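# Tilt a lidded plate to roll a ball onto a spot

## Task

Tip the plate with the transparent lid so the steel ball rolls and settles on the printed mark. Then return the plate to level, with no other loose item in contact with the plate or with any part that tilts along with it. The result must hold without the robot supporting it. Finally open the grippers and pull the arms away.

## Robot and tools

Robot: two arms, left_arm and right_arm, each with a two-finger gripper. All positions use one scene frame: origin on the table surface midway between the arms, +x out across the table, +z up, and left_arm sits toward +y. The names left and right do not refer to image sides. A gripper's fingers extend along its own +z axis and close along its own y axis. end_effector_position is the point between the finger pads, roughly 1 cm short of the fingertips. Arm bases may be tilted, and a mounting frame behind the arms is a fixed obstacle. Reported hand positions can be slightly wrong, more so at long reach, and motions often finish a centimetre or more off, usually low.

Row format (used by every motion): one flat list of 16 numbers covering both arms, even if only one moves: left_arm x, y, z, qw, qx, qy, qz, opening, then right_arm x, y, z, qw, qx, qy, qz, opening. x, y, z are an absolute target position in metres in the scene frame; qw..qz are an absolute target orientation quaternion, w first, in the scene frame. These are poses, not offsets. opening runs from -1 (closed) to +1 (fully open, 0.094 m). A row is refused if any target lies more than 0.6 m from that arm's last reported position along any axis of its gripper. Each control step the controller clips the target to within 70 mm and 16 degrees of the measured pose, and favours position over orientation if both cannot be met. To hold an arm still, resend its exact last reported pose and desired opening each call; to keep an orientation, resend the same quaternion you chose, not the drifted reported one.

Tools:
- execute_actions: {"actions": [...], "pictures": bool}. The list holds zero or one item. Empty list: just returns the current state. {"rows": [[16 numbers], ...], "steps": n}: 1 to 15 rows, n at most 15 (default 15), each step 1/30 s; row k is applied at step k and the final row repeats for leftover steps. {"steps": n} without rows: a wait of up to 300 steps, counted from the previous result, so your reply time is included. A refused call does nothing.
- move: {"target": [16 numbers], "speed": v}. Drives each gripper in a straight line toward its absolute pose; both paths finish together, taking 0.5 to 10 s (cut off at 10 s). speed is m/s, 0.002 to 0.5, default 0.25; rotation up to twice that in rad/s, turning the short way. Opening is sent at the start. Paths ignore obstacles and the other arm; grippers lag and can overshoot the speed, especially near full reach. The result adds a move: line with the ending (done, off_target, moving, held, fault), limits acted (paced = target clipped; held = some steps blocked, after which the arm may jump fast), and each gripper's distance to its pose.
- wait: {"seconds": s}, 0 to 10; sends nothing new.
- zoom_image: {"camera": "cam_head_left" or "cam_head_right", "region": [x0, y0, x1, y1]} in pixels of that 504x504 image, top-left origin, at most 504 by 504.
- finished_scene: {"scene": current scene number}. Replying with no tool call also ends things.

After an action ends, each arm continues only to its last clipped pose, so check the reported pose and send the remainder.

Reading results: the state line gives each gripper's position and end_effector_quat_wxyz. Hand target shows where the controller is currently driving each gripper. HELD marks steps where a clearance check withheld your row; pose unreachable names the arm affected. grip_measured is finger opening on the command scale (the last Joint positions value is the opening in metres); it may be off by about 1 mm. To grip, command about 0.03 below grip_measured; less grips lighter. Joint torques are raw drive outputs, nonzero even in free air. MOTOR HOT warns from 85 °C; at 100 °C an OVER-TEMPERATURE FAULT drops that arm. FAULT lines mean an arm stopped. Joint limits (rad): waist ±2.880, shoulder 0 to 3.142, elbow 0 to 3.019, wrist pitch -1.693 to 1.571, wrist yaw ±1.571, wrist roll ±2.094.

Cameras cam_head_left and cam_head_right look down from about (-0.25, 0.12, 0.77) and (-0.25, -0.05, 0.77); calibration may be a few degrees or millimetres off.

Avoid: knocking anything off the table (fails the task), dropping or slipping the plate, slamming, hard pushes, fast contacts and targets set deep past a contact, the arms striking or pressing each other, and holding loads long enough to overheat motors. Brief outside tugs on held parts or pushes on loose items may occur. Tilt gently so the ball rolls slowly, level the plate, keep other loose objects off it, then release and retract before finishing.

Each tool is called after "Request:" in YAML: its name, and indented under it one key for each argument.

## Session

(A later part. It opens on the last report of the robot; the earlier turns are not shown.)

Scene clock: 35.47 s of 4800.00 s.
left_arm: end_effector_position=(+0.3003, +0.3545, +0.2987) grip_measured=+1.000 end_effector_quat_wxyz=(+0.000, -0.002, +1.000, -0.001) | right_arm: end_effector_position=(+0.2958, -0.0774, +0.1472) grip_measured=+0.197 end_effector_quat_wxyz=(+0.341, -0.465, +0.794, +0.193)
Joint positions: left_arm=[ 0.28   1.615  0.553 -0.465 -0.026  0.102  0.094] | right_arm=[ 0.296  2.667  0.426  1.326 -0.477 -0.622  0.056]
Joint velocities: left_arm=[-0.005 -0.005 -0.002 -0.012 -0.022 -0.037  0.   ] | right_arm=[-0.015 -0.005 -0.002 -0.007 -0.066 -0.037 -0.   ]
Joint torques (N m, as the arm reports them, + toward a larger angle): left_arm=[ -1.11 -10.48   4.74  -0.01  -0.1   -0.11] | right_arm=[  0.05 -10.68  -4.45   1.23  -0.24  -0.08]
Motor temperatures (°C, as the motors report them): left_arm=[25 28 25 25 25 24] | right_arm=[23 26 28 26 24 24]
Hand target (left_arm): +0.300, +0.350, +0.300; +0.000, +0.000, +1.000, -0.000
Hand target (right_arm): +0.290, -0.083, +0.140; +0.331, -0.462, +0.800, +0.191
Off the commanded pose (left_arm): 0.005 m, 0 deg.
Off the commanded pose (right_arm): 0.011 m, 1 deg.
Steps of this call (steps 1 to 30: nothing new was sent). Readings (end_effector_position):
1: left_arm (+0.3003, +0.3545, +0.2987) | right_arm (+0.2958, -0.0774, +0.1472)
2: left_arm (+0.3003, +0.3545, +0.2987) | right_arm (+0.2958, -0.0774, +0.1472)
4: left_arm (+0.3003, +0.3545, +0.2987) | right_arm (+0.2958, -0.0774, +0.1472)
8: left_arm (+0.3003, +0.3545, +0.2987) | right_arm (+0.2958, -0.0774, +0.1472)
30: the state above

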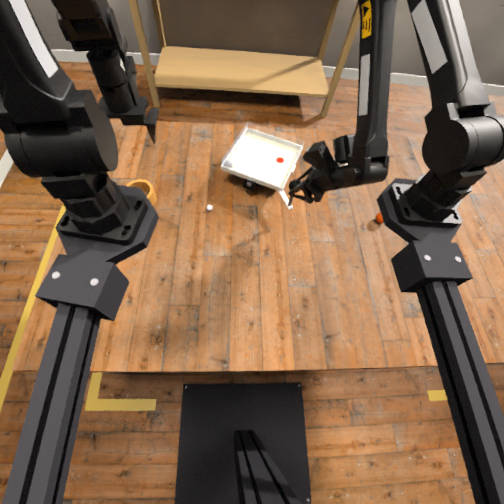

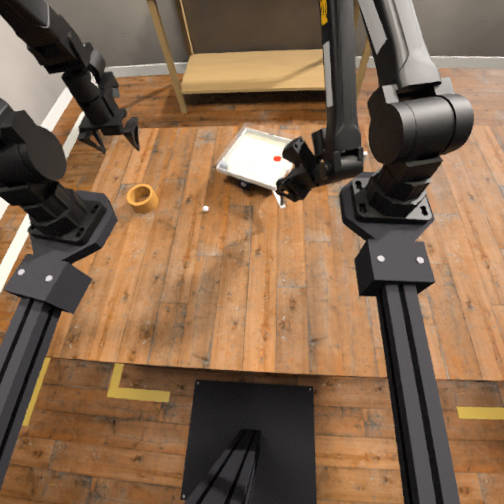

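Larger command.

Request:
execute_actions:
  actions:
    - {"rows":[[0.3,0.35,0.3,0,0,1,0,1,0.288,-0.074,0.14,0.331,-0.462,0.8,0.191,-0.22]]}
  pictures: false

Request:
execute_actions:
  actions:
    - {"rows":[[0.3,0.35,0.3,0,0,1,0,1,0.29,-0.083,0.14,0.331,-0.462,0.8,0.191,-0.22],[0.3,0.35,0.3,0,0,1,0,1,0.292,-0.094,0.138,0.331,-0.462,0.8,0.191,-0.22]]}

Request:
zoom_image:
  camera: "cam_head_left"
  region: [200,100,340,230]

Request:
execute_actions:
  actions:
    - {"rows":[[0.3,0.35,0.3,0,0,1,0,1,0.292,-0.085,0.14,0.331,-0.462,0.8,0.191,0.2]]}

Request:
wait:
  seconds: 1

Request:
zoom_image:
  camera: "cam_head_left"
  region: [200,100,340,230]

Scene clock: 39.03 s of 4800.00 s.
left_arm: end_effector_position=(+0.3003, +0.3545, +0.2987) grip_measured=+1.000 end_effector_quat_wxyz=(+0.000, -0.002, +1.000, -0.001) | right_arm: end_effector_position=(+0.2920, -0.0762, +0.1452) grip_measured=-0.187 end_effector_quat_wxyz=(+0.335, -0.467, +0.797, +0.186)
Joint positions: left_arm=[ 0.28   1.615  0.553 -0.465 -0.026  0.102  0.094] | right_arm=[ 0.318  2.67   0.422  1.327 -0.448 -0.611  0.038]
Joint velocities: left_arm=[ 0.005 -0.005 -0.007 -0.012 -0.007  0.066  0.   ] | right_arm=[-0.005 -0.005  0.002  0.007  0.022  0.007  0.   ]
Joint torques (N m, as the arm reports them, + toward a larger angle): left_arm=[ -0.61 -10.56   4.8    0.15  -0.07  -0.06] | right_arm=[  2.02 -10.49  -3.99   2.1   -0.29   0.27]
Motor temperatures (°C, as the motors report them): left_arm=[25 27 25 25 25 24] | right_arm=[23 26 28 26 24 24]
Hand target (left_arm): +0.300, +0.350, +0.300; +0.000, +0.000, +1.000, -0.000
Hand target (right_arm): +0.288, -0.074, +0.140; +0.331, -0.462, +0.800, +0.191
Off the commanded pose (left_arm): 0.005 m, 0 deg.
Off the commanded pose (right_arm): 0.007 m, 1 deg.
Steps of this call (steps 1 to 90: nothing new was sent; then 0.07 s passed at rest; steps 91 to 105: all 15 steps of this action). Readings (end_effector_position):
91: left_arm (+0.3003, +0.3545, +0.2987) | right_arm (+0.2966, -0.0785, +0.1465)
92: left_arm (+0.3003, +0.3545, +0.2987) | right_arm (+0.2936, -0.0771, +0.1468)
94: left_arm (+0.3003, +0.3545, +0.2987) | right_arm (+0.2920, -0.0763, +0.1454)
98: left_arm (+0.3003, +0.3545, +0.2987) | right_arm (+0.2920, -0.0762, +0.1452)
105: the state above

Scene clock: 39.53 s of 4800.00 s.
left_arm: end_effector_position=(+0.3003, +0.3545, +0.2987) grip_measured=+1.000 end_effector_quat_wxyz=(+0.000, -0.002, +1.000, -0.001) | right_arm: end_effector_position=(+0.2928, -0.0811, +0.1445) grip_measured=-0.187 end_effector_quat_wxyz=(+0.336, -0.464, +0.793, +0.207)
Joint positions: left_arm=[ 0.28   1.615  0.553 -0.465 -0.026  0.102  0.094] | right_arm=[ 0.262  2.671  0.431  1.297 -0.522 -0.649  0.038]
Joint velocities: left_arm=[-0.005 -0.005 -0.002 -0.027 -0.022 -0.051  0.   ] | right_arm=[ 0.005 -0.015 -0.012  0.007 -0.007  0.081 -0.   ]
Joint torques (N m, as the arm reports them, + toward a larger angle): left_arm=[ -1.39 -10.96   4.93   0.17  -0.1   -0.08] | right_arm=[ -1.84 -11.01  -4.79   1.24   0.31  -0.39]
Motor temperatures (°C, as the motors report them): left_arm=[25 27 25 25 25 24] | right_arm=[23 26 28 26 24 24]
Hand target (left_arm): +0.300, +0.350, +0.300; +0.000, +0.000, +1.000, -0.000
Hand target (right_arm): +0.291, -0.093, +0.138; +0.330, -0.462, +0.800, +0.191
Off the commanded pose (left_arm): 0.005 m, 0 deg.
Off the commanded pose (right_arm): 0.014 m, 2 deg.
Steps of this call (steps 1 to 15: all 15 steps of this action). Readings (end_effector_position):
1: left_arm (+0.3003, +0.3545, +0.2987) | right_arm (+0.2918, -0.0759, +0.1456)
2: left_arm (+0.3003, +0.3545, +0.2987) | right_arm (+0.2917, -0.0762, +0.1463)
4: left_arm (+0.3003, +0.3545, +0.2987) | right_arm (+0.2936, -0.0798, +0.1469)
8: left_arm (+0.3003, +0.3545, +0.2987) | right_arm (+0.2928, -0.0811, +0.1445)
15: the state above

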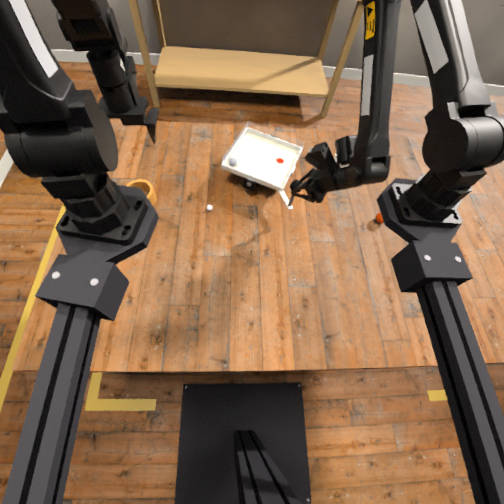

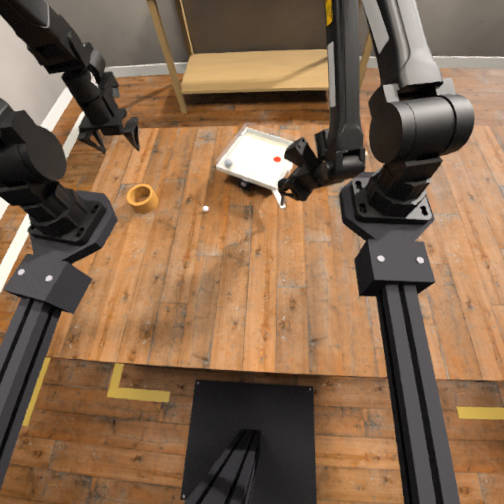

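Region (200, 100, 340, 230) of cam_head_left's 504x504 image, scaled by 3.600, with more detail than that image has; it fills the top 468 rows of this view, and the rest is white.

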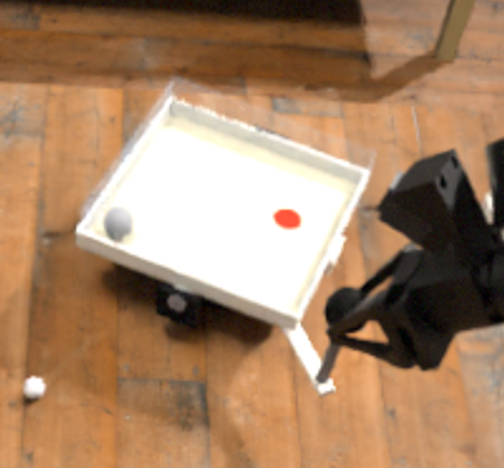

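Scene clock: 40.03 s of 4800.00 s.
left_arm: end_effector_position=(+0.3003, +0.3545, +0.2987) grip_measured=+1.000 end_effector_quat_wxyz=(+0.000, -0.002, +1.000, -0.001) | right_arm: end_effector_position=(+0.2958, -0.0856, +0.1417) grip_measured=+0.197 end_effector_quat_wxyz=(+0.334, -0.462, +0.800, +0.190)
Joint positions: left_arm=[ 0.28   1.615  0.553 -0.465 -0.026  0.102  0.094] | right_arm=[ 0.263  2.671  0.432  1.297 -0.485 -0.648  0.056]
Joint velocities: left_arm=[ 0.005  0.005 -0.012  0.002 -0.022 -0.022  0.   ] | right_arm=[-0.015 -0.005  0.017 -0.002 -0.037  0.051 -0.   ]
Joint torques (N m, as the arm reports them, + toward a larger angle): left_arm=[ -0.86 -10.32   4.76   0.27  -0.06  -0.07] | right_arm=[  1.53 -11.55  -4.79   1.79  -0.25   0.07]
Motor temperatures (°C, as the motors report them): left_arm=[25 27 25 25 25 24] | right_arm=[23 26 28 26 24 24]
Hand target (left_arm): +0.300, +0.350, +0.300; +0.000, +0.000, +1.000, -0.000
Hand target (right_arm): +0.292, -0.085, +0.140; +0.331, -0.462, +0.800, +0.191
Off the commanded pose (left_arm): 0.005 m, 0 deg.
Off the commanded pose (right_arm): 0.004 m, 0 deg.
Steps of this call (steps 1 to 15: all 15 steps of this action). Readings (end_effector_position):
1: left_arm (+0.3003, +0.3545, +0.2987) | right_arm (+0.2935, -0.0823, +0.1437)
2: left_arm (+0.3003, +0.3545, +0.2987) | right_arm (+0.2948, -0.0842, +0.1425)
4: left_arm (+0.3003, +0.3545, +0.2987) | right_arm (+0.2957, -0.0853, +0.1418)
8: left_arm (+0.3003, +0.3545, +0.2987) | right_arm (+0.2958, -0.0855, +0.1417)
15: the state above

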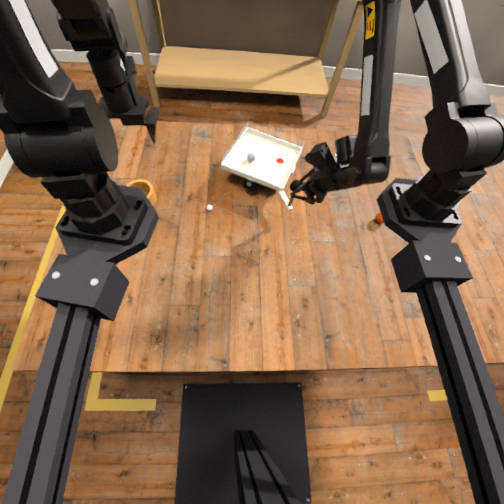

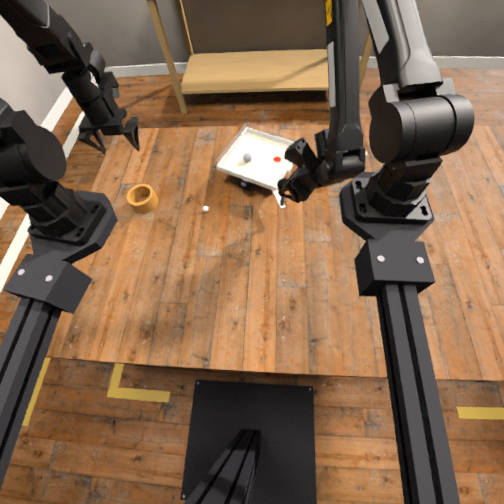

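Scene clock: 41.03 s of 4800.00 s.
left_arm: end_effector_position=(+0.3003, +0.3545, +0.2987) grip_measured=+1.000 end_effector_quat_wxyz=(+0.000, -0.002, +1.000, -0.001) | right_arm: end_effector_position=(+0.2958, -0.0856, +0.1417) grip_measured=+0.197 end_effector_quat_wxyz=(+0.334, -0.462, +0.800, +0.190)
Joint positions: left_arm=[ 0.28   1.615  0.553 -0.465 -0.026  0.102  0.094] | right_arm=[ 0.263  2.671  0.432  1.297 -0.485 -0.648  0.056]
Joint velocities: left_arm=[-0.005  0.005  0.007  0.007 -0.037 -0.037  0.   ] | right_arm=[-0.005  0.005  0.012 -0.007  0.066 -0.022  0.   ]
Joint torques (N m, as the arm reports them, + toward a larger angle): left_arm=[ -1.52 -11.09   4.85   0.09  -0.09  -0.1 ] | right_arm=[  1.51 -11.52  -4.78   1.82  -0.25   0.07]
Motor temperatures (°C, as the motors report them): left_arm=[25 27 25 25 25 24] | right_arm=[23 26 28 26 24 24]
Hand target (left_arm): +0.300, +0.350, +0.300; +0.000, +0.000, +1.000, -0.000
Hand target (right_arm): +0.292, -0.085, +0.140; +0.331, -0.462, +0.800, +0.191
Off the commanded pose (left_arm): 0.005 m, 0 deg.
Off the commanded pose (right_arm): 0.004 m, 0 deg.
Steps of this call (steps 1 to 30: nothing new was sent). Readings (end_effector_position):
1: left_arm (+0.3003, +0.3545, +0.2987) | right_arm (+0.2958, -0.0856, +0.1417)
2: left_arm (+0.3003, +0.3545, +0.2987) | right_arm (+0.2958, -0.0856, +0.1417)
4: left_arm (+0.3003, +0.3545, +0.2987) | right_arm (+0.2958, -0.0856, +0.1417)
8: left_arm (+0.3003, +0.3545, +0.2987) | right_arm (+0.2958, -0.0856, +0.1417)
30: the state above

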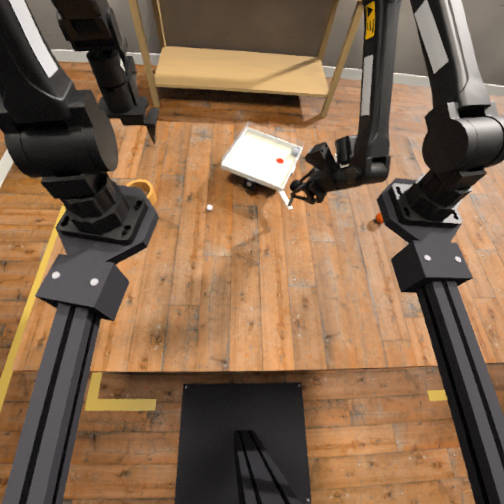

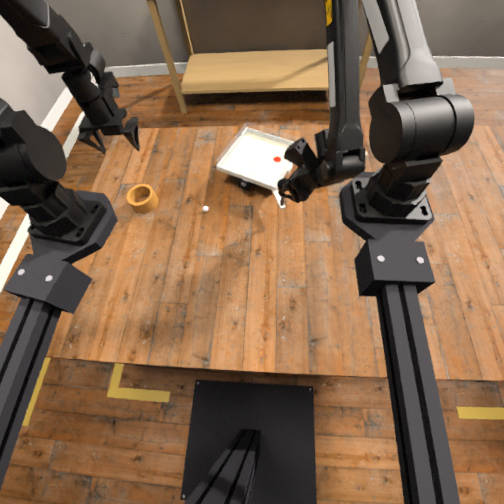

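Region (200, 100, 340, 230) of cam_head_left's 504x504 image, scaled by 3.600, with more detail than that image has; it fills the top 468 rows of this view, and the rest is white.

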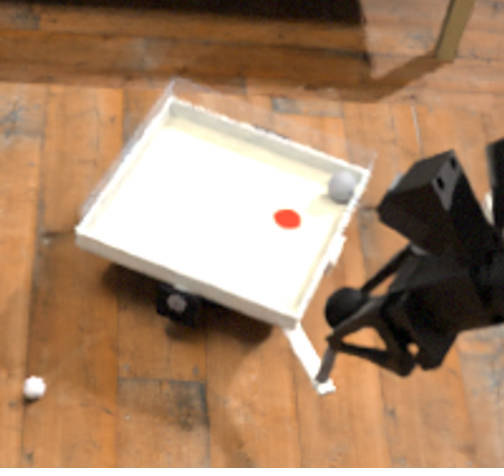

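Request:
move:
  target: [0.3,0.35,0.3,0,0,1,0,1,0.29,-0.078,0.145,0.331,-0.462,0.8,0.191,0.2]

Request:
execute_actions:
  actions:
    - {"rows":[[0.3,0.35,0.3,0,0,1,0,1,0.29,-0.078,0.145,0.331,-0.462,0.8,0.191,-0.22]]}
  pictures: false

Request:
execute_actions:
  actions:
    - {"rows":[[0.3,0.35,0.3,0,0,1,0,1,0.289,-0.072,0.145,0.331,-0.462,0.8,0.191,-0.22]]}

Request:
execute_actions:
  actions:
    - {"rows":[[0.3,0.35,0.3,0,0,1,0,1,0.288,-0.068,0.145,0.331,-0.462,0.8,0.191,-0.22]]}

Request:
zoom_image:
  camera: "cam_head_left"
  region: [200,100,340,230]

Scene clock: 44.03 s of 4800.00 s.
left_arm: end_effector_position=(+0.3003, +0.3545, +0.2987) grip_measured=+1.000 end_effector_quat_wxyz=(+0.000, -0.002, +1.000, -0.001) | right_arm: end_effector_position=(+0.2945, -0.0791, +0.1422) grip_measured=+0.197 end_effector_quat_wxyz=(+0.333, -0.463, +0.800, +0.189)
Joint positions: left_arm=[ 0.28   1.615  0.553 -0.465 -0.026  0.102  0.094] | right_arm=[ 0.297  2.671  0.432  1.309 -0.463 -0.619  0.056]
Joint velocities: left_arm=[ 0.005 -0.015  0.022 -0.007  0.051 -0.022  0.   ] | right_arm=[-0.005  0.005  0.012  0.012  0.007 -0.051  0.   ]
Joint torques (N m, as the arm reports them, + toward a larger angle): left_arm=[ -0.88 -10.36   4.64   0.2   -0.07  -0.1 ] | right_arm=[  1.87 -12.35  -5.6    2.15  -0.22   0.12]
Motor temperatures (°C, as the motors report them): left_arm=[25 27 25 25 25 24] | right_arm=[23 26 28 26 24 24]
Hand target (left_arm): +0.300, +0.350, +0.300; +0.000, +0.000, +1.000, -0.000
Hand target (right_arm): +0.290, -0.078, +0.145; +0.331, -0.462, +0.800, +0.191
Off the commanded pose (left_arm): 0.005 m, 0 deg.
Off the commanded pose (right_arm): 0.005 m, 0 deg.
move: done

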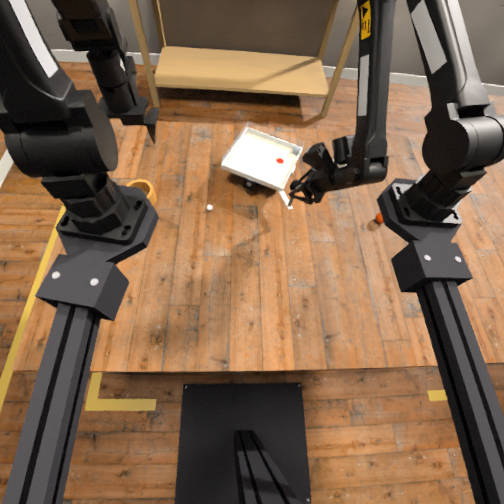

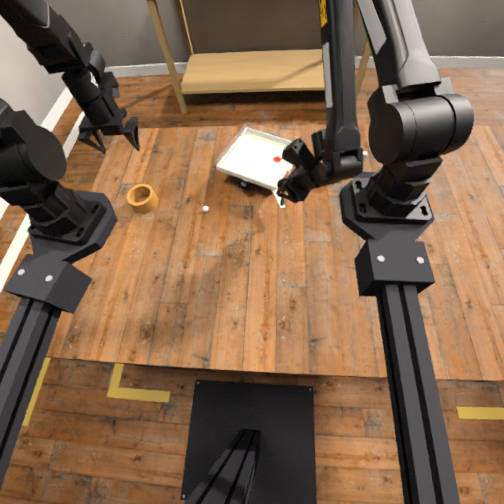

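Scene clock: 44.53 s of 4800.00 s.
left_arm: end_effector_position=(+0.3003, +0.3545, +0.2987) grip_measured=+1.000 end_effector_quat_wxyz=(+0.000, -0.002, +1.000, -0.001) | right_arm: end_effector_position=(+0.2943, -0.0786, +0.1423) grip_measured=-0.188 end_effector_quat_wxyz=(+0.333, -0.463, +0.799, +0.189)
Joint positions: left_arm=[ 0.28   1.615  0.553 -0.465 -0.026  0.102  0.094] | right_arm=[ 0.3    2.671  0.432  1.31  -0.463 -0.619  0.038]
Joint velocities: left_arm=[-0.005 -0.005 -0.022  0.002  0.022  0.007  0.   ] | right_arm=[-0.005 -0.015 -0.007  0.002 -0.037  0.007 -0.   ]
Joint torques (N m, as the arm reports them, + toward a larger angle): left_arm=[ -0.2  -10.36   5.06   0.18  -0.11  -0.09] | right_arm=[  1.77 -12.38  -5.61   2.02  -0.19   0.14]
Motor temperatures (°C, as the motors report them): left_arm=[25 27 25 25 25 24] | right_arm=[23 26 28 26 24 24]
Hand target (left_arm): +0.300, +0.350, +0.300; +0.000, +0.000, +1.000, -0.000
Hand target (right_arm): +0.290, -0.078, +0.145; +0.331, -0.462, +0.800, +0.191
Off the commanded pose (left_arm): 0.005 m, 0 deg.
Off the commanded pose (right_arm): 0.005 m, 0 deg.
Steps of this call (steps 1 to 15: all 15 steps of this action). Readings (end_effector_position):
1: left_arm (+0.3003, +0.3545, +0.2987) | right_arm (+0.2945, -0.0792, +0.1422)
2: left_arm (+0.3003, +0.3545, +0.2987) | right_arm (+0.2944, -0.0790, +0.1423)
4: left_arm (+0.3003, +0.3545, +0.2987) | right_arm (+0.2942, -0.0785, +0.1423)
8: left_arm (+0.3003, +0.3545, +0.2987) | right_arm (+0.2943, -0.0786, +0.1423)
15: the state above

Scene clock: 45.03 s of 4800.00 s.
left_arm: end_effector_position=(+0.3003, +0.3545, +0.2987) grip_measured=+1.000 end_effector_quat_wxyz=(+0.000, -0.002, +1.000, -0.001) | right_arm: end_effector_position=(+0.2936, -0.0775, +0.1416) grip_measured=-0.188 end_effector_quat_wxyz=(+0.331, -0.464, +0.801, +0.183)
Joint positions: left_arm=[ 0.28   1.615  0.553 -0.465 -0.026  0.102  0.094] | right_arm=[ 0.317  2.671  0.43   1.314 -0.438 -0.608  0.038]
Joint velocities: left_arm=[-0.024  0.005 -0.012 -0.007  0.037  0.022  0.   ] | right_arm=[-0.015 -0.015  0.002  0.012 -0.022 -0.037  0.001]
Joint torques (N m, as the arm reports them, + toward a larger angle): left_arm=[ -1.05 -11.14   4.92  -0.05  -0.07  -0.07] | right_arm=[  2.86 -12.22  -5.29   2.29  -0.5    0.33]
Motor temperatures (°C, as the motors report them): left_arm=[25 27 25 25 25 24] | right_arm=[23 26 28 26 24 24]
Hand target (left_arm): +0.300, +0.350, +0.300; +0.000, +0.000, +1.000, -0.000
Hand target (right_arm): +0.289, -0.072, +0.145; +0.331, -0.462, +0.800, +0.192
Off the commanded pose (left_arm): 0.005 m, 0 deg.
Off the commanded pose (right_arm): 0.008 m, 1 deg.
Steps of this call (steps 1 to 15: all 15 steps of this action). Readings (end_effector_position):
1: left_arm (+0.3003, +0.3545, +0.2987) | right_arm (+0.2943, -0.0785, +0.1421)
2: left_arm (+0.3003, +0.3545, +0.2987) | right_arm (+0.2941, -0.0782, +0.1419)
4: left_arm (+0.3003, +0.3545, +0.2987) | right_arm (+0.2936, -0.0776, +0.1416)
8: left_arm (+0.3003, +0.3545, +0.2987) | right_arm (+0.2936, -0.0775, +0.1416)
15: the state above

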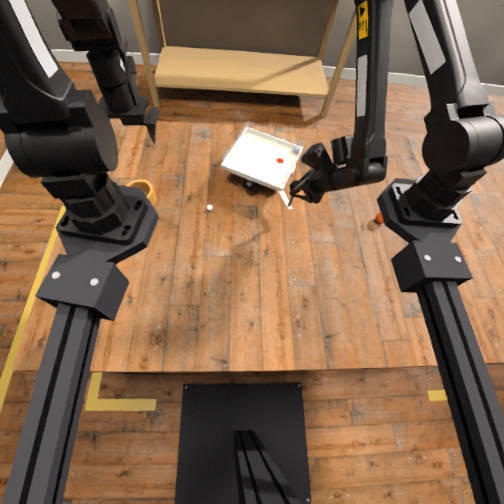

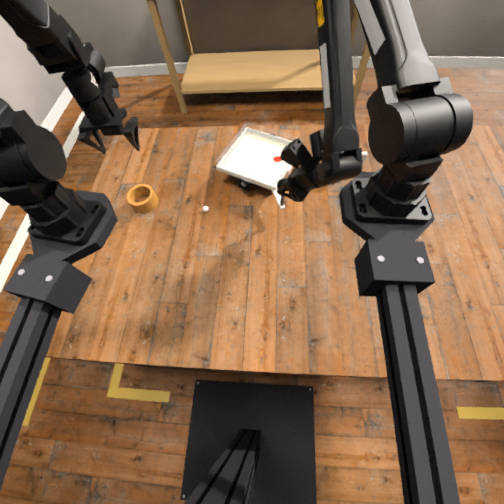

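Scene clock: 45.53 s of 4800.00 s.
left_arm: end_effector_position=(+0.3003, +0.3545, +0.2987) grip_measured=+1.000 end_effector_quat_wxyz=(+0.000, -0.002, +1.000, -0.001) | right_arm: end_effector_position=(+0.2933, -0.0756, +0.1423) grip_measured=-0.188 end_effector_quat_wxyz=(+0.332, -0.465, +0.801, +0.178)
Joint positions: left_arm=[ 0.28   1.615  0.553 -0.465 -0.026  0.102  0.094] | right_arm=[ 0.333  2.671  0.427  1.324 -0.421 -0.599  0.038]
Joint velocities: left_arm=[-0.005 -0.005  0.002  0.002  0.095 -0.051  0.   ] | right_arm=[-0.005  0.005 -0.012 -0.012  0.037 -0.051  0.   ]
Joint torques (N m, as the arm reports them, + toward a larger angle): left_arm=[ -0.25 -10.53   4.77  -0.07  -0.09  -0.06] | right_arm=[  3.25 -12.09  -4.99   2.23  -0.69   0.44]
Motor temperatures (°C, as the motors report them): left_arm=[25 27 25 25 25 24] | right_arm=[23 26 28 26 24 24]
Hand target (left_arm): +0.300, +0.350, +0.300; +0.000, +0.000, +1.000, -0.000
Hand target (right_arm): +0.288, -0.068, +0.145; +0.331, -0.463, +0.800, +0.191
Off the commanded pose (left_arm): 0.005 m, 0 deg.
Off the commanded pose (right_arm): 0.010 m, 2 deg.
Steps of this call (steps 1 to 15: all 15 steps of this action). Readings (end_effector_position):
1: left_arm (+0.3003, +0.3545, +0.2987) | right_arm (+0.2936, -0.0775, +0.1417)
2: left_arm (+0.3003, +0.3545, +0.2987) | right_arm (+0.2935, -0.0771, +0.1417)
4: left_arm (+0.3003, +0.3545, +0.2987) | right_arm (+0.2932, -0.0760, +0.1421)
8: left_arm (+0.3003, +0.3545, +0.2987) | right_arm (+0.2933, -0.0756, +0.1423)
15: the state above

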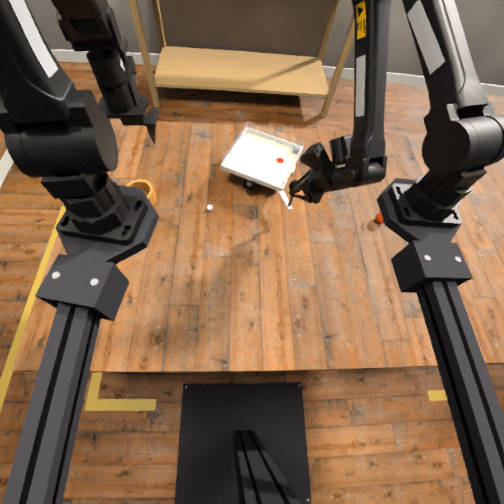

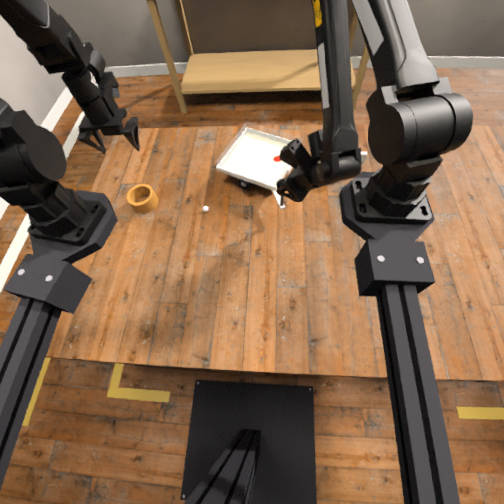

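Region (200, 100, 340, 230) of cam_head_left's 504x504 image, scaled by 3.600, with more detail than that image has; it fills the top 468 rows of this view, and the rest is white.

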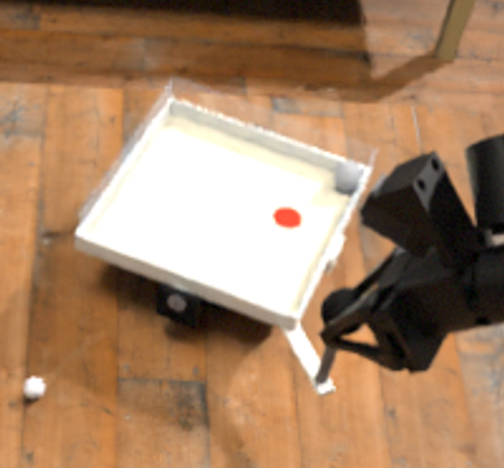

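Try a pulse: over, then back.

Request:
execute_actions:
  actions:
    - {"rows":[[0.3,0.35,0.3,0,0,1,0,1,0.285,-0.061,0.143,0.331,-0.462,0.8,0.191,-0.22]]}

Request:
execute_actions:
  actions:
    - {"rows":[[0.3,0.35,0.3,0,0,1,0,1,0.292,-0.086,0.143,0.331,-0.462,0.8,0.191,-0.22]]}

Request:
wait:
  seconds: 1

Request:
zoom_image:
  camera: "cam_head_left"
  region: [200,100,340,230]

Scene clock: 48.23 s of 4800.00 s.
left_arm: end_effector_position=(+0.3003, +0.3545, +0.2987) grip_measured=+1.000 end_effector_quat_wxyz=(+0.000, -0.002, +1.000, -0.001) | right_arm: end_effector_position=(+0.2929, -0.0717, +0.1439) grip_measured=-0.188 end_effector_quat_wxyz=(+0.335, -0.469, +0.800, +0.169)
Joint positions: left_arm=[ 0.28   1.615  0.553 -0.465 -0.026  0.102  0.094] | right_arm=[ 0.364  2.671  0.423  1.344 -0.388 -0.584  0.038]
Joint velocities: left_arm=[-0.015  0.005 -0.002  0.007  0.022  0.007  0.   ] | right_arm=[-0.005  0.005 -0.012  0.002 -0.022 -0.022 -0.   ]
Joint torques (N m, as the arm reports them, + toward a larger angle): left_arm=[ -0.58 -10.44   4.77   0.1   -0.08  -0.12] | right_arm=[  3.77 -11.13  -4.24   2.23  -1.11   0.64]
Motor temperatures (°C, as the motors report them): left_arm=[25 27 25 25 25 24] | right_arm=[23 26 28 26 24 24]
Hand target (left_arm): +0.300, +0.350, +0.300; +0.000, +0.000, +1.000, -0.000
Hand target (right_arm): +0.285, -0.062, +0.143; +0.330, -0.463, +0.800, +0.191
Off the commanded pose (left_arm): 0.005 m, 0 deg.
Off the commanded pose (right_arm): 0.013 m, 3 deg.
Steps of this call (steps 1 to 66: nothing new was sent; steps 67 to 81: all 15 steps of this action). Readings (end_effector_position):
67: left_arm (+0.3003, +0.3545, +0.2987) | right_arm (+0.2936, -0.0756, +0.1424)
68: left_arm (+0.3003, +0.3545, +0.2987) | right_arm (+0.2933, -0.0748, +0.1427)
70: left_arm (+0.3003, +0.3545, +0.2987) | right_arm (+0.2929, -0.0724, +0.1435)
74: left_arm (+0.3003, +0.3545, +0.2987) | right_arm (+0.2929, -0.0717, +0.1439)
81: the state above

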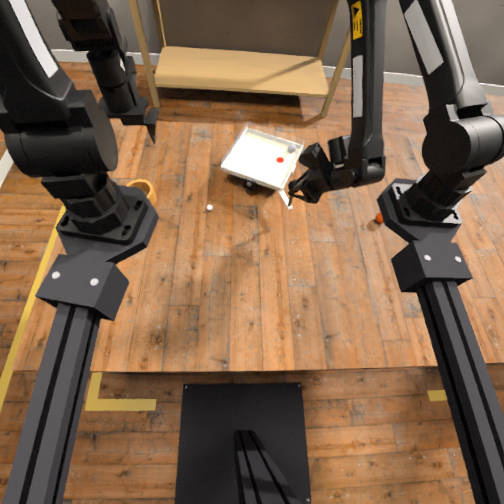

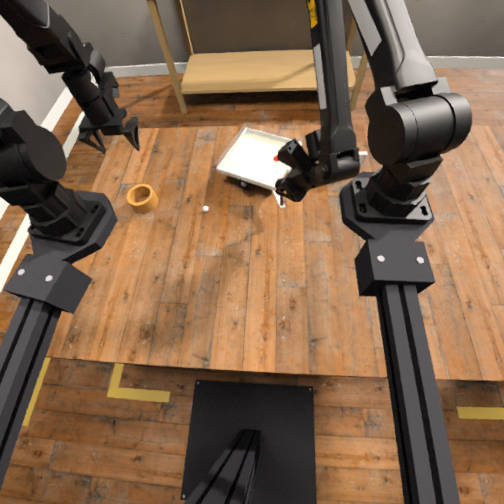

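Scene clock: 48.73 s of 4800.00 s.
left_arm: end_effector_position=(+0.3003, +0.3545, +0.2987) grip_measured=+1.000 end_effector_quat_wxyz=(+0.000, -0.002, +1.000, -0.001) | right_arm: end_effector_position=(+0.2940, -0.0783, +0.1438) grip_measured=-0.188 end_effector_quat_wxyz=(+0.336, -0.465, +0.795, +0.197)
Joint positions: left_arm=[ 0.28   1.615  0.553 -0.465 -0.026  0.102  0.094] | right_arm=[ 0.288  2.671  0.432  1.31  -0.488 -0.63   0.038]
Joint velocities: left_arm=[ 0.005 -0.005  0.002 -0.002 -0.066  0.125  0.   ] | right_arm=[-0.015  0.015 -0.017 -0.002  0.037 -0.007 -0.001]
Joint torques (N m, as the arm reports them, + toward a larger angle): left_arm=[ -0.82 -10.94   4.78   0.12  -0.09  -0.12] | right_arm=[ -0.71 -12.22  -5.37   1.22  -0.16  -0.17]
Motor temperatures (°C, as the motors report them): left_arm=[25 27 25 25 25 24] | right_arm=[23 26 28 26 24 24]
Hand target (left_arm): +0.300, +0.350, +0.300; +0.000, +0.000, +1.000, -0.000
Hand target (right_arm): +0.292, -0.086, +0.143; +0.331, -0.462, +0.800, +0.191
Off the commanded pose (left_arm): 0.005 m, 0 deg.
Off the commanded pose (right_arm): 0.008 m, 1 deg.
Steps of this call (steps 1 to 15: all 15 steps of this action). Readings (end_effector_position):
1: left_arm (+0.3003, +0.3545, +0.2987) | right_arm (+0.2923, -0.0721, +0.1443)
2: left_arm (+0.3003, +0.3545, +0.2987) | right_arm (+0.2931, -0.0736, +0.1453)
4: left_arm (+0.3003, +0.3545, +0.2987) | right_arm (+0.2951, -0.0774, +0.1461)
8: left_arm (+0.3003, +0.3545, +0.2987) | right_arm (+0.2940, -0.0783, +0.1439)
15: the state above

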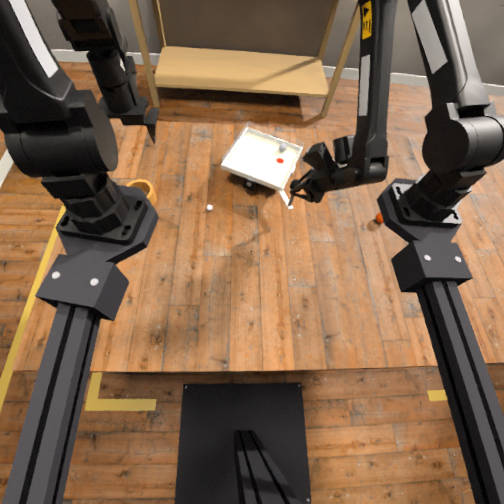

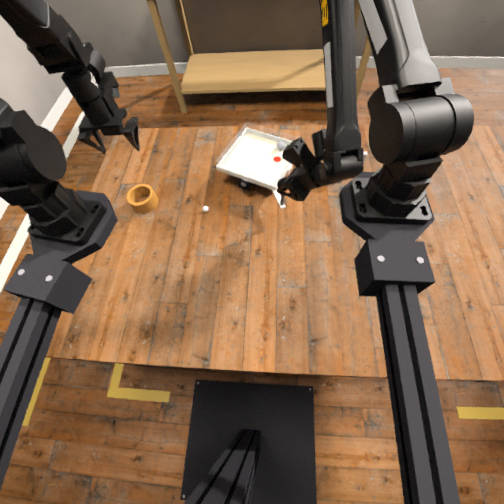

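Scene clock: 49.73 s of 4800.00 s.
left_arm: end_effector_position=(+0.3003, +0.3545, +0.2987) grip_measured=+1.000 end_effector_quat_wxyz=(+0.000, -0.002, +1.000, -0.001) | right_arm: end_effector_position=(+0.2940, -0.0783, +0.1438) grip_measured=-0.188 end_effector_quat_wxyz=(+0.336, -0.465, +0.795, +0.197)
Joint positions: left_arm=[ 0.28   1.615  0.553 -0.465 -0.026  0.102  0.094] | right_arm=[ 0.288  2.671  0.432  1.31  -0.488 -0.63   0.038]
Joint velocities: left_arm=[-0.005 -0.015  0.022  0.012 -0.051 -0.022  0.   ] | right_arm=[ 0.015  0.005 -0.042  0.012 -0.022 -0.081 -0.001]
Joint torques (N m, as the arm reports them, + toward a larger angle): left_arm=[ -0.76 -10.33   4.84   0.05  -0.07  -0.1 ] | right_arm=[ -0.68 -12.23  -5.36   1.23  -0.17  -0.17]
Motor temperatures (°C, as the motors report them): left_arm=[25 27 25 25 25 24] | right_arm=[23 26 28 26 24 24]
Hand target (left_arm): +0.300, +0.350, +0.300; +0.000, +0.000, +1.000, -0.000
Hand target (right_arm): +0.292, -0.086, +0.143; +0.331, -0.462, +0.800, +0.191
Off the commanded pose (left_arm): 0.005 m, 0 deg.
Off the commanded pose (right_arm): 0.008 m, 1 deg.
Steps of this call (steps 1 to 30: nothing new was sent). Readings (end_effector_position):
1: left_arm (+0.3003, +0.3545, +0.2987) | right_arm (+0.2940, -0.0783, +0.1438)
2: left_arm (+0.3003, +0.3545, +0.2987) | right_arm (+0.2940, -0.0783, +0.1438)
4: left_arm (+0.3003, +0.3545, +0.2987) | right_arm (+0.2940, -0.0783, +0.1438)
8: left_arm (+0.3003, +0.3545, +0.2987) | right_arm (+0.2940, -0.0783, +0.1438)
30: the state above

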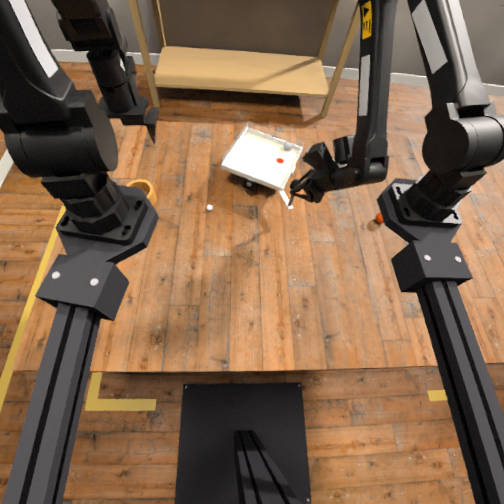

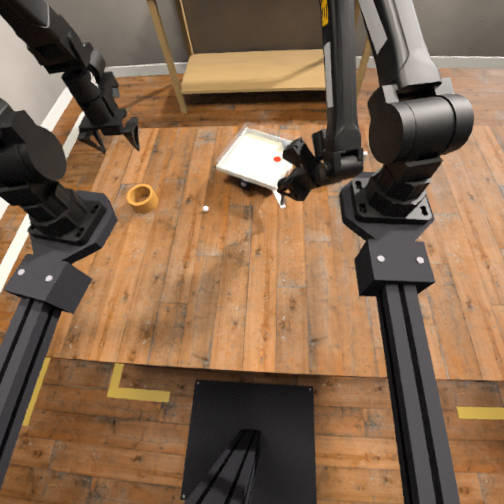

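Region (200, 100, 340, 230) of cam_head_left's 504x504 image, scaled by 3.600, with more detail than that image has; it fills the top 468 rows of this view, and the rest is white.

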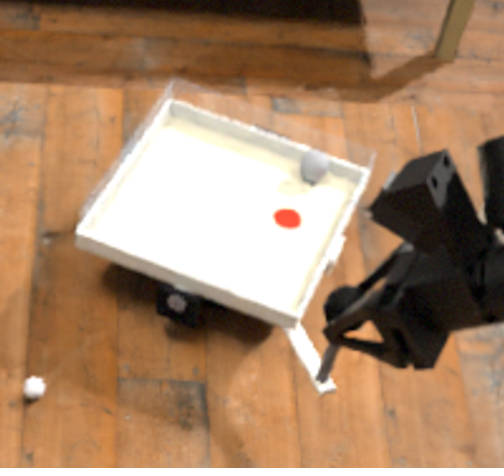

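Request:
execute_actions:
  actions:
    - {"rows":[[0.3,0.35,0.3,0,0,1,0,1,0.285,-0.063,0.136,0.331,-0.462,0.8,0.191,-0.22]]}

Request:
execute_actions:
  actions:
    - {"rows":[[0.3,0.35,0.3,0,0,1,0,1,0.291,-0.08,0.141,0.331,-0.462,0.8,0.191,-0.22]]}

Request:
wait:
  seconds: 1

Request:
wait:
  seconds: 1

Request:
zoom_image:
  camera: "cam_head_left"
  region: [200,100,340,230]

Scene clock: 53.27 s of 4800.00 s.
left_arm: end_effector_position=(+0.3003, +0.3545, +0.2987) grip_measured=+1.000 end_effector_quat_wxyz=(+0.000, -0.002, +1.000, -0.001) | right_arm: end_effector_position=(+0.2914, -0.0737, +0.1391) grip_measured=-0.188 end_effector_quat_wxyz=(+0.333, -0.470, +0.800, +0.168)
Joint positions: left_arm=[ 0.28   1.615  0.553 -0.465 -0.026  0.102  0.094] | right_arm=[ 0.356  2.69   0.431  1.349 -0.392 -0.595  0.038]
Joint velocities: left_arm=[-0.005 -0.005 -0.002 -0.022 -0.037 -0.037  0.   ] | right_arm=[ 0.005  0.015 -0.002  0.012 -0.051 -0.037  0.   ]
Joint torques (N m, as the arm reports them, + toward a larger angle): left_arm=[ -1.09 -10.75   5.05   0.06  -0.14  -0.11] | right_arm=[  3.44 -10.65  -3.76   2.22  -1.24   0.64]
Motor temperatures (°C, as the motors report them): left_arm=[25 27 25 25 25 24] | right_arm=[23 26 28 26 24 24]
Hand target (left_arm): +0.300, +0.350, +0.300; +0.000, +0.000, +1.000, -0.000
Hand target (right_arm): +0.285, -0.064, +0.136; +0.330, -0.463, +0.800, +0.191
Off the commanded pose (left_arm): 0.005 m, 0 deg.
Off the commanded pose (right_arm): 0.013 m, 3 deg.
Steps of this call (steps 1 to 90: nothing new was sent; then 0.03 s passed at rest; steps 91 to 105: all 15 steps of this action). Readings (end_effector_position):
91: left_arm (+0.3003, +0.3545, +0.2987) | right_arm (+0.2949, -0.0783, +0.1429)
92: left_arm (+0.3003, +0.3545, +0.2987) | right_arm (+0.2937, -0.0774, +0.1411)
94: left_arm (+0.3003, +0.3545, +0.2987) | right_arm (+0.2916, -0.0746, +0.1389)
98: left_arm (+0.3003, +0.3545, +0.2987) | right_arm (+0.2914, -0.0737, +0.1391)
105: the state above

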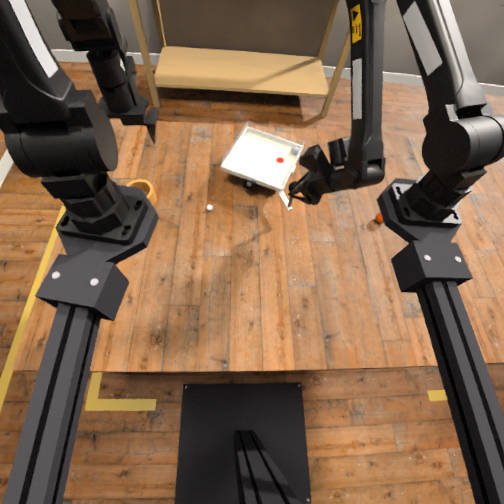

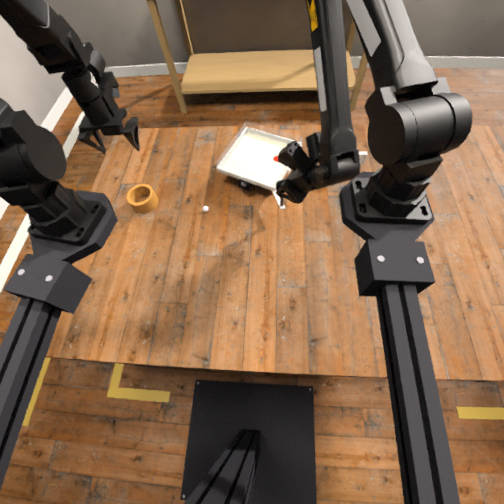

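Scene clock: 53.77 s of 4800.00 s.
left_arm: end_effector_position=(+0.3003, +0.3545, +0.2987) grip_measured=+1.000 end_effector_quat_wxyz=(+0.000, -0.002, +1.000, -0.001) | right_arm: end_effector_position=(+0.2924, -0.0781, +0.1406) grip_measured=-0.188 end_effector_quat_wxyz=(+0.336, -0.463, +0.798, +0.190)
Joint positions: left_arm=[ 0.28   1.615  0.553 -0.465 -0.026  0.102  0.094] | right_arm=[ 0.302  2.689  0.434  1.334 -0.464 -0.615  0.038]
Joint velocities: left_arm=[ 0.005  0.005  0.007 -0.007  0.007  0.007  0.   ] | right_arm=[ 0.005  0.015 -0.007  0.007 -0.022  0.037  0.   ]
Joint torques (N m, as the arm reports them, + toward a larger angle): left_arm=[ -1.37 -10.64   4.88   0.16  -0.12  -0.14] | right_arm=[  0.6  -12.88  -5.09   0.93  -0.43  -0.02]
Motor temperatures (°C, as the motors report them): left_arm=[25 27 25 25 25 24] | right_arm=[23 26 28 26 24 24]
Hand target (left_arm): +0.300, +0.350, +0.300; +0.000, +0.000, +1.000, -0.000
Hand target (right_arm): +0.291, -0.080, +0.141; +0.331, -0.462, +0.800, +0.191
Off the commanded pose (left_arm): 0.005 m, 0 deg.
Off the commanded pose (right_arm): 0.002 m, 1 deg.
Steps of this call (steps 1 to 15: all 15 steps of this action). Readings (end_effector_position):
1: left_arm (+0.3003, +0.3545, +0.2987) | right_arm (+0.2908, -0.0735, +0.1396)
2: left_arm (+0.3003, +0.3545, +0.2987) | right_arm (+0.2911, -0.0742, +0.1407)
4: left_arm (+0.3003, +0.3545, +0.2987) | right_arm (+0.2924, -0.0771, +0.1414)
8: left_arm (+0.3003, +0.3545, +0.2987) | right_arm (+0.2924, -0.0781, +0.1406)
15: the state above

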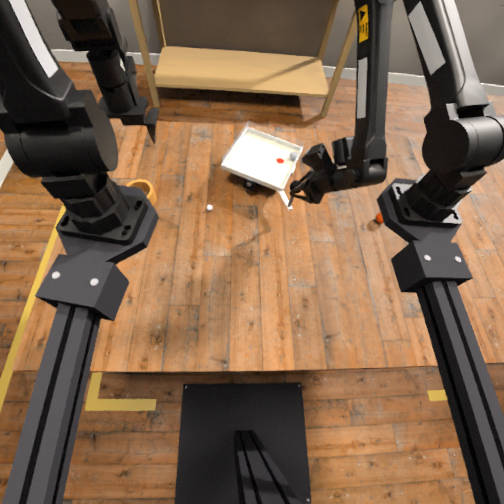

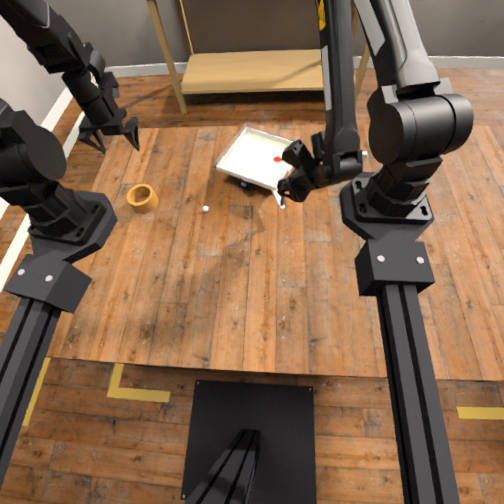

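Scene clock: 54.77 s of 4800.00 s.
left_arm: end_effector_position=(+0.3003, +0.3545, +0.2987) grip_measured=+1.000 end_effector_quat_wxyz=(+0.000, -0.002, +1.000, -0.001) | right_arm: end_effector_position=(+0.2924, -0.0781, +0.1406) grip_measured=-0.188 end_effector_quat_wxyz=(+0.336, -0.463, +0.798, +0.190)
Joint positions: left_arm=[ 0.28   1.615  0.553 -0.465 -0.026  0.102  0.094] | right_arm=[ 0.302  2.689  0.434  1.334 -0.464 -0.615  0.038]
Joint velocities: left_arm=[ 0.005 -0.005 -0.002  0.002  0.007 -0.051  0.   ] | right_arm=[-0.024 -0.005  0.007 -0.017 -0.007  0.037 -0.   ]
Joint torques (N m, as the arm reports them, + toward a larger angle): left_arm=[ -1.28 -11.15   4.81   0.16  -0.06  -0.13] | right_arm=[  0.55 -12.83  -5.1    0.93  -0.43  -0.02]
Motor temperatures (°C, as the motors report them): left_arm=[25 27 25 25 25 24] | right_arm=[23 26 28 26 24 24]
Hand target (left_arm): +0.300, +0.350, +0.300; +0.000, +0.000, +1.000, -0.000
Hand target (right_arm): +0.291, -0.080, +0.141; +0.331, -0.462, +0.800, +0.191
Off the commanded pose (left_arm): 0.005 m, 0 deg.
Off the commanded pose (right_arm): 0.002 m, 1 deg.
Steps of this call (steps 1 to 30: nothing new was sent). Readings (end_effector_position):
1: left_arm (+0.3003, +0.3545, +0.2987) | right_arm (+0.2924, -0.0781, +0.1406)
2: left_arm (+0.3003, +0.3545, +0.2987) | right_arm (+0.2924, -0.0781, +0.1406)
4: left_arm (+0.3003, +0.3545, +0.2987) | right_arm (+0.2924, -0.0781, +0.1406)
8: left_arm (+0.3003, +0.3545, +0.2987) | right_arm (+0.2924, -0.0781, +0.1406)
30: the state above

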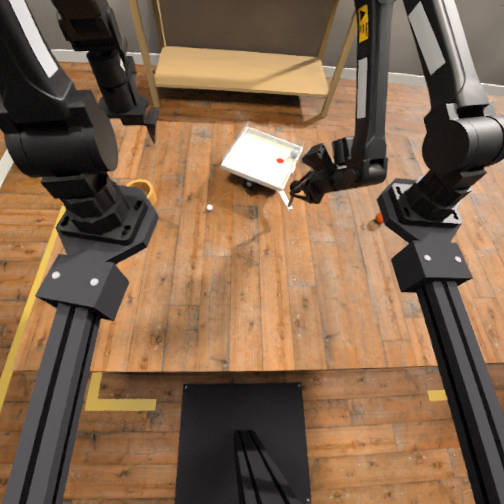

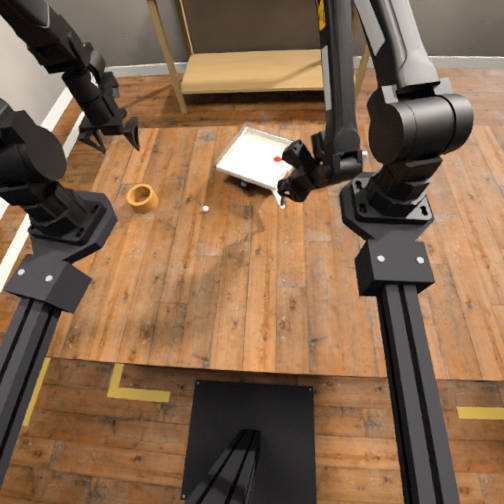

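Scene clock: 55.77 s of 4800.00 s.
left_arm: end_effector_position=(+0.3003, +0.3545, +0.2987) grip_measured=+1.000 end_effector_quat_wxyz=(+0.000, -0.002, +1.000, -0.001) | right_arm: end_effector_position=(+0.2924, -0.0781, +0.1406) grip_measured=-0.188 end_effector_quat_wxyz=(+0.336, -0.463, +0.798, +0.190)
Joint positions: left_arm=[ 0.28   1.615  0.553 -0.465 -0.026  0.102  0.094] | right_arm=[ 0.302  2.689  0.434  1.334 -0.464 -0.615  0.038]
Joint velocities: left_arm=[ 0.015  0.005  0.002  0.012 -0.007  0.007  0.   ] | right_arm=[-0.015 -0.015 -0.012 -0.017  0.007  0.007 -0.001]
Joint torques (N m, as the arm reports them, + toward a larger angle): left_arm=[ -0.29 -10.78   4.9    0.17  -0.11  -0.08] | right_arm=[  0.55 -12.89  -5.09   0.92  -0.43  -0.02]
Motor temperatures (°C, as the motors report them): left_arm=[25 27 25 25 25 24] | right_arm=[23 26 28 26 24 24]
Hand target (left_arm): +0.300, +0.350, +0.300; +0.000, +0.000, +1.000, -0.000
Hand target (right_arm): +0.291, -0.080, +0.141; +0.331, -0.462, +0.800, +0.191
Off the commanded pose (left_arm): 0.005 m, 0 deg.
Off the commanded pose (right_arm): 0.002 m, 1 deg.
Steps of this call (steps 1 to 30: nothing new was sent). Readings (end_effector_position):
1: left_arm (+0.3003, +0.3545, +0.2987) | right_arm (+0.2924, -0.0781, +0.1406)
2: left_arm (+0.3003, +0.3545, +0.2987) | right_arm (+0.2924, -0.0781, +0.1406)
4: left_arm (+0.3003, +0.3545, +0.2987) | right_arm (+0.2924, -0.0781, +0.1406)
8: left_arm (+0.3003, +0.3545, +0.2987) | right_arm (+0.2924, -0.0781, +0.1406)
30: the state above

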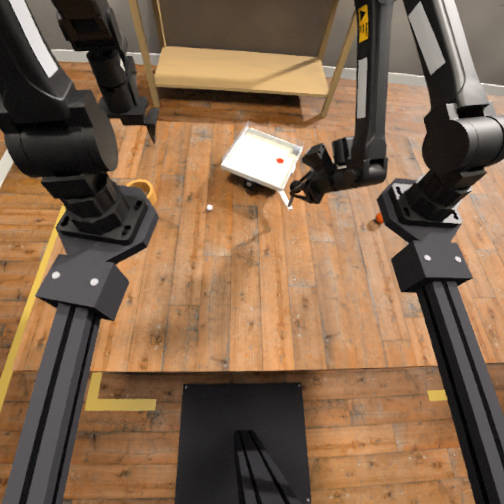

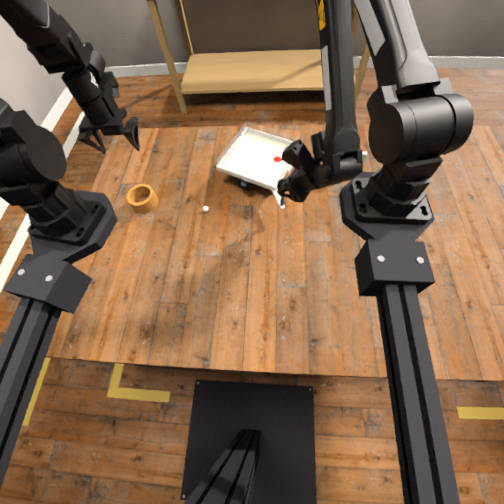

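Region (200, 100, 340, 230) of cam_head_left's 504x504 image, scaled by 3.600, with more detail than that image has; it fills the top 468 rows of this view, and the rest is white.

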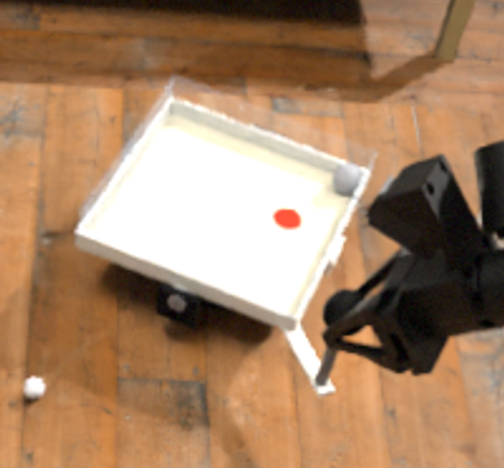

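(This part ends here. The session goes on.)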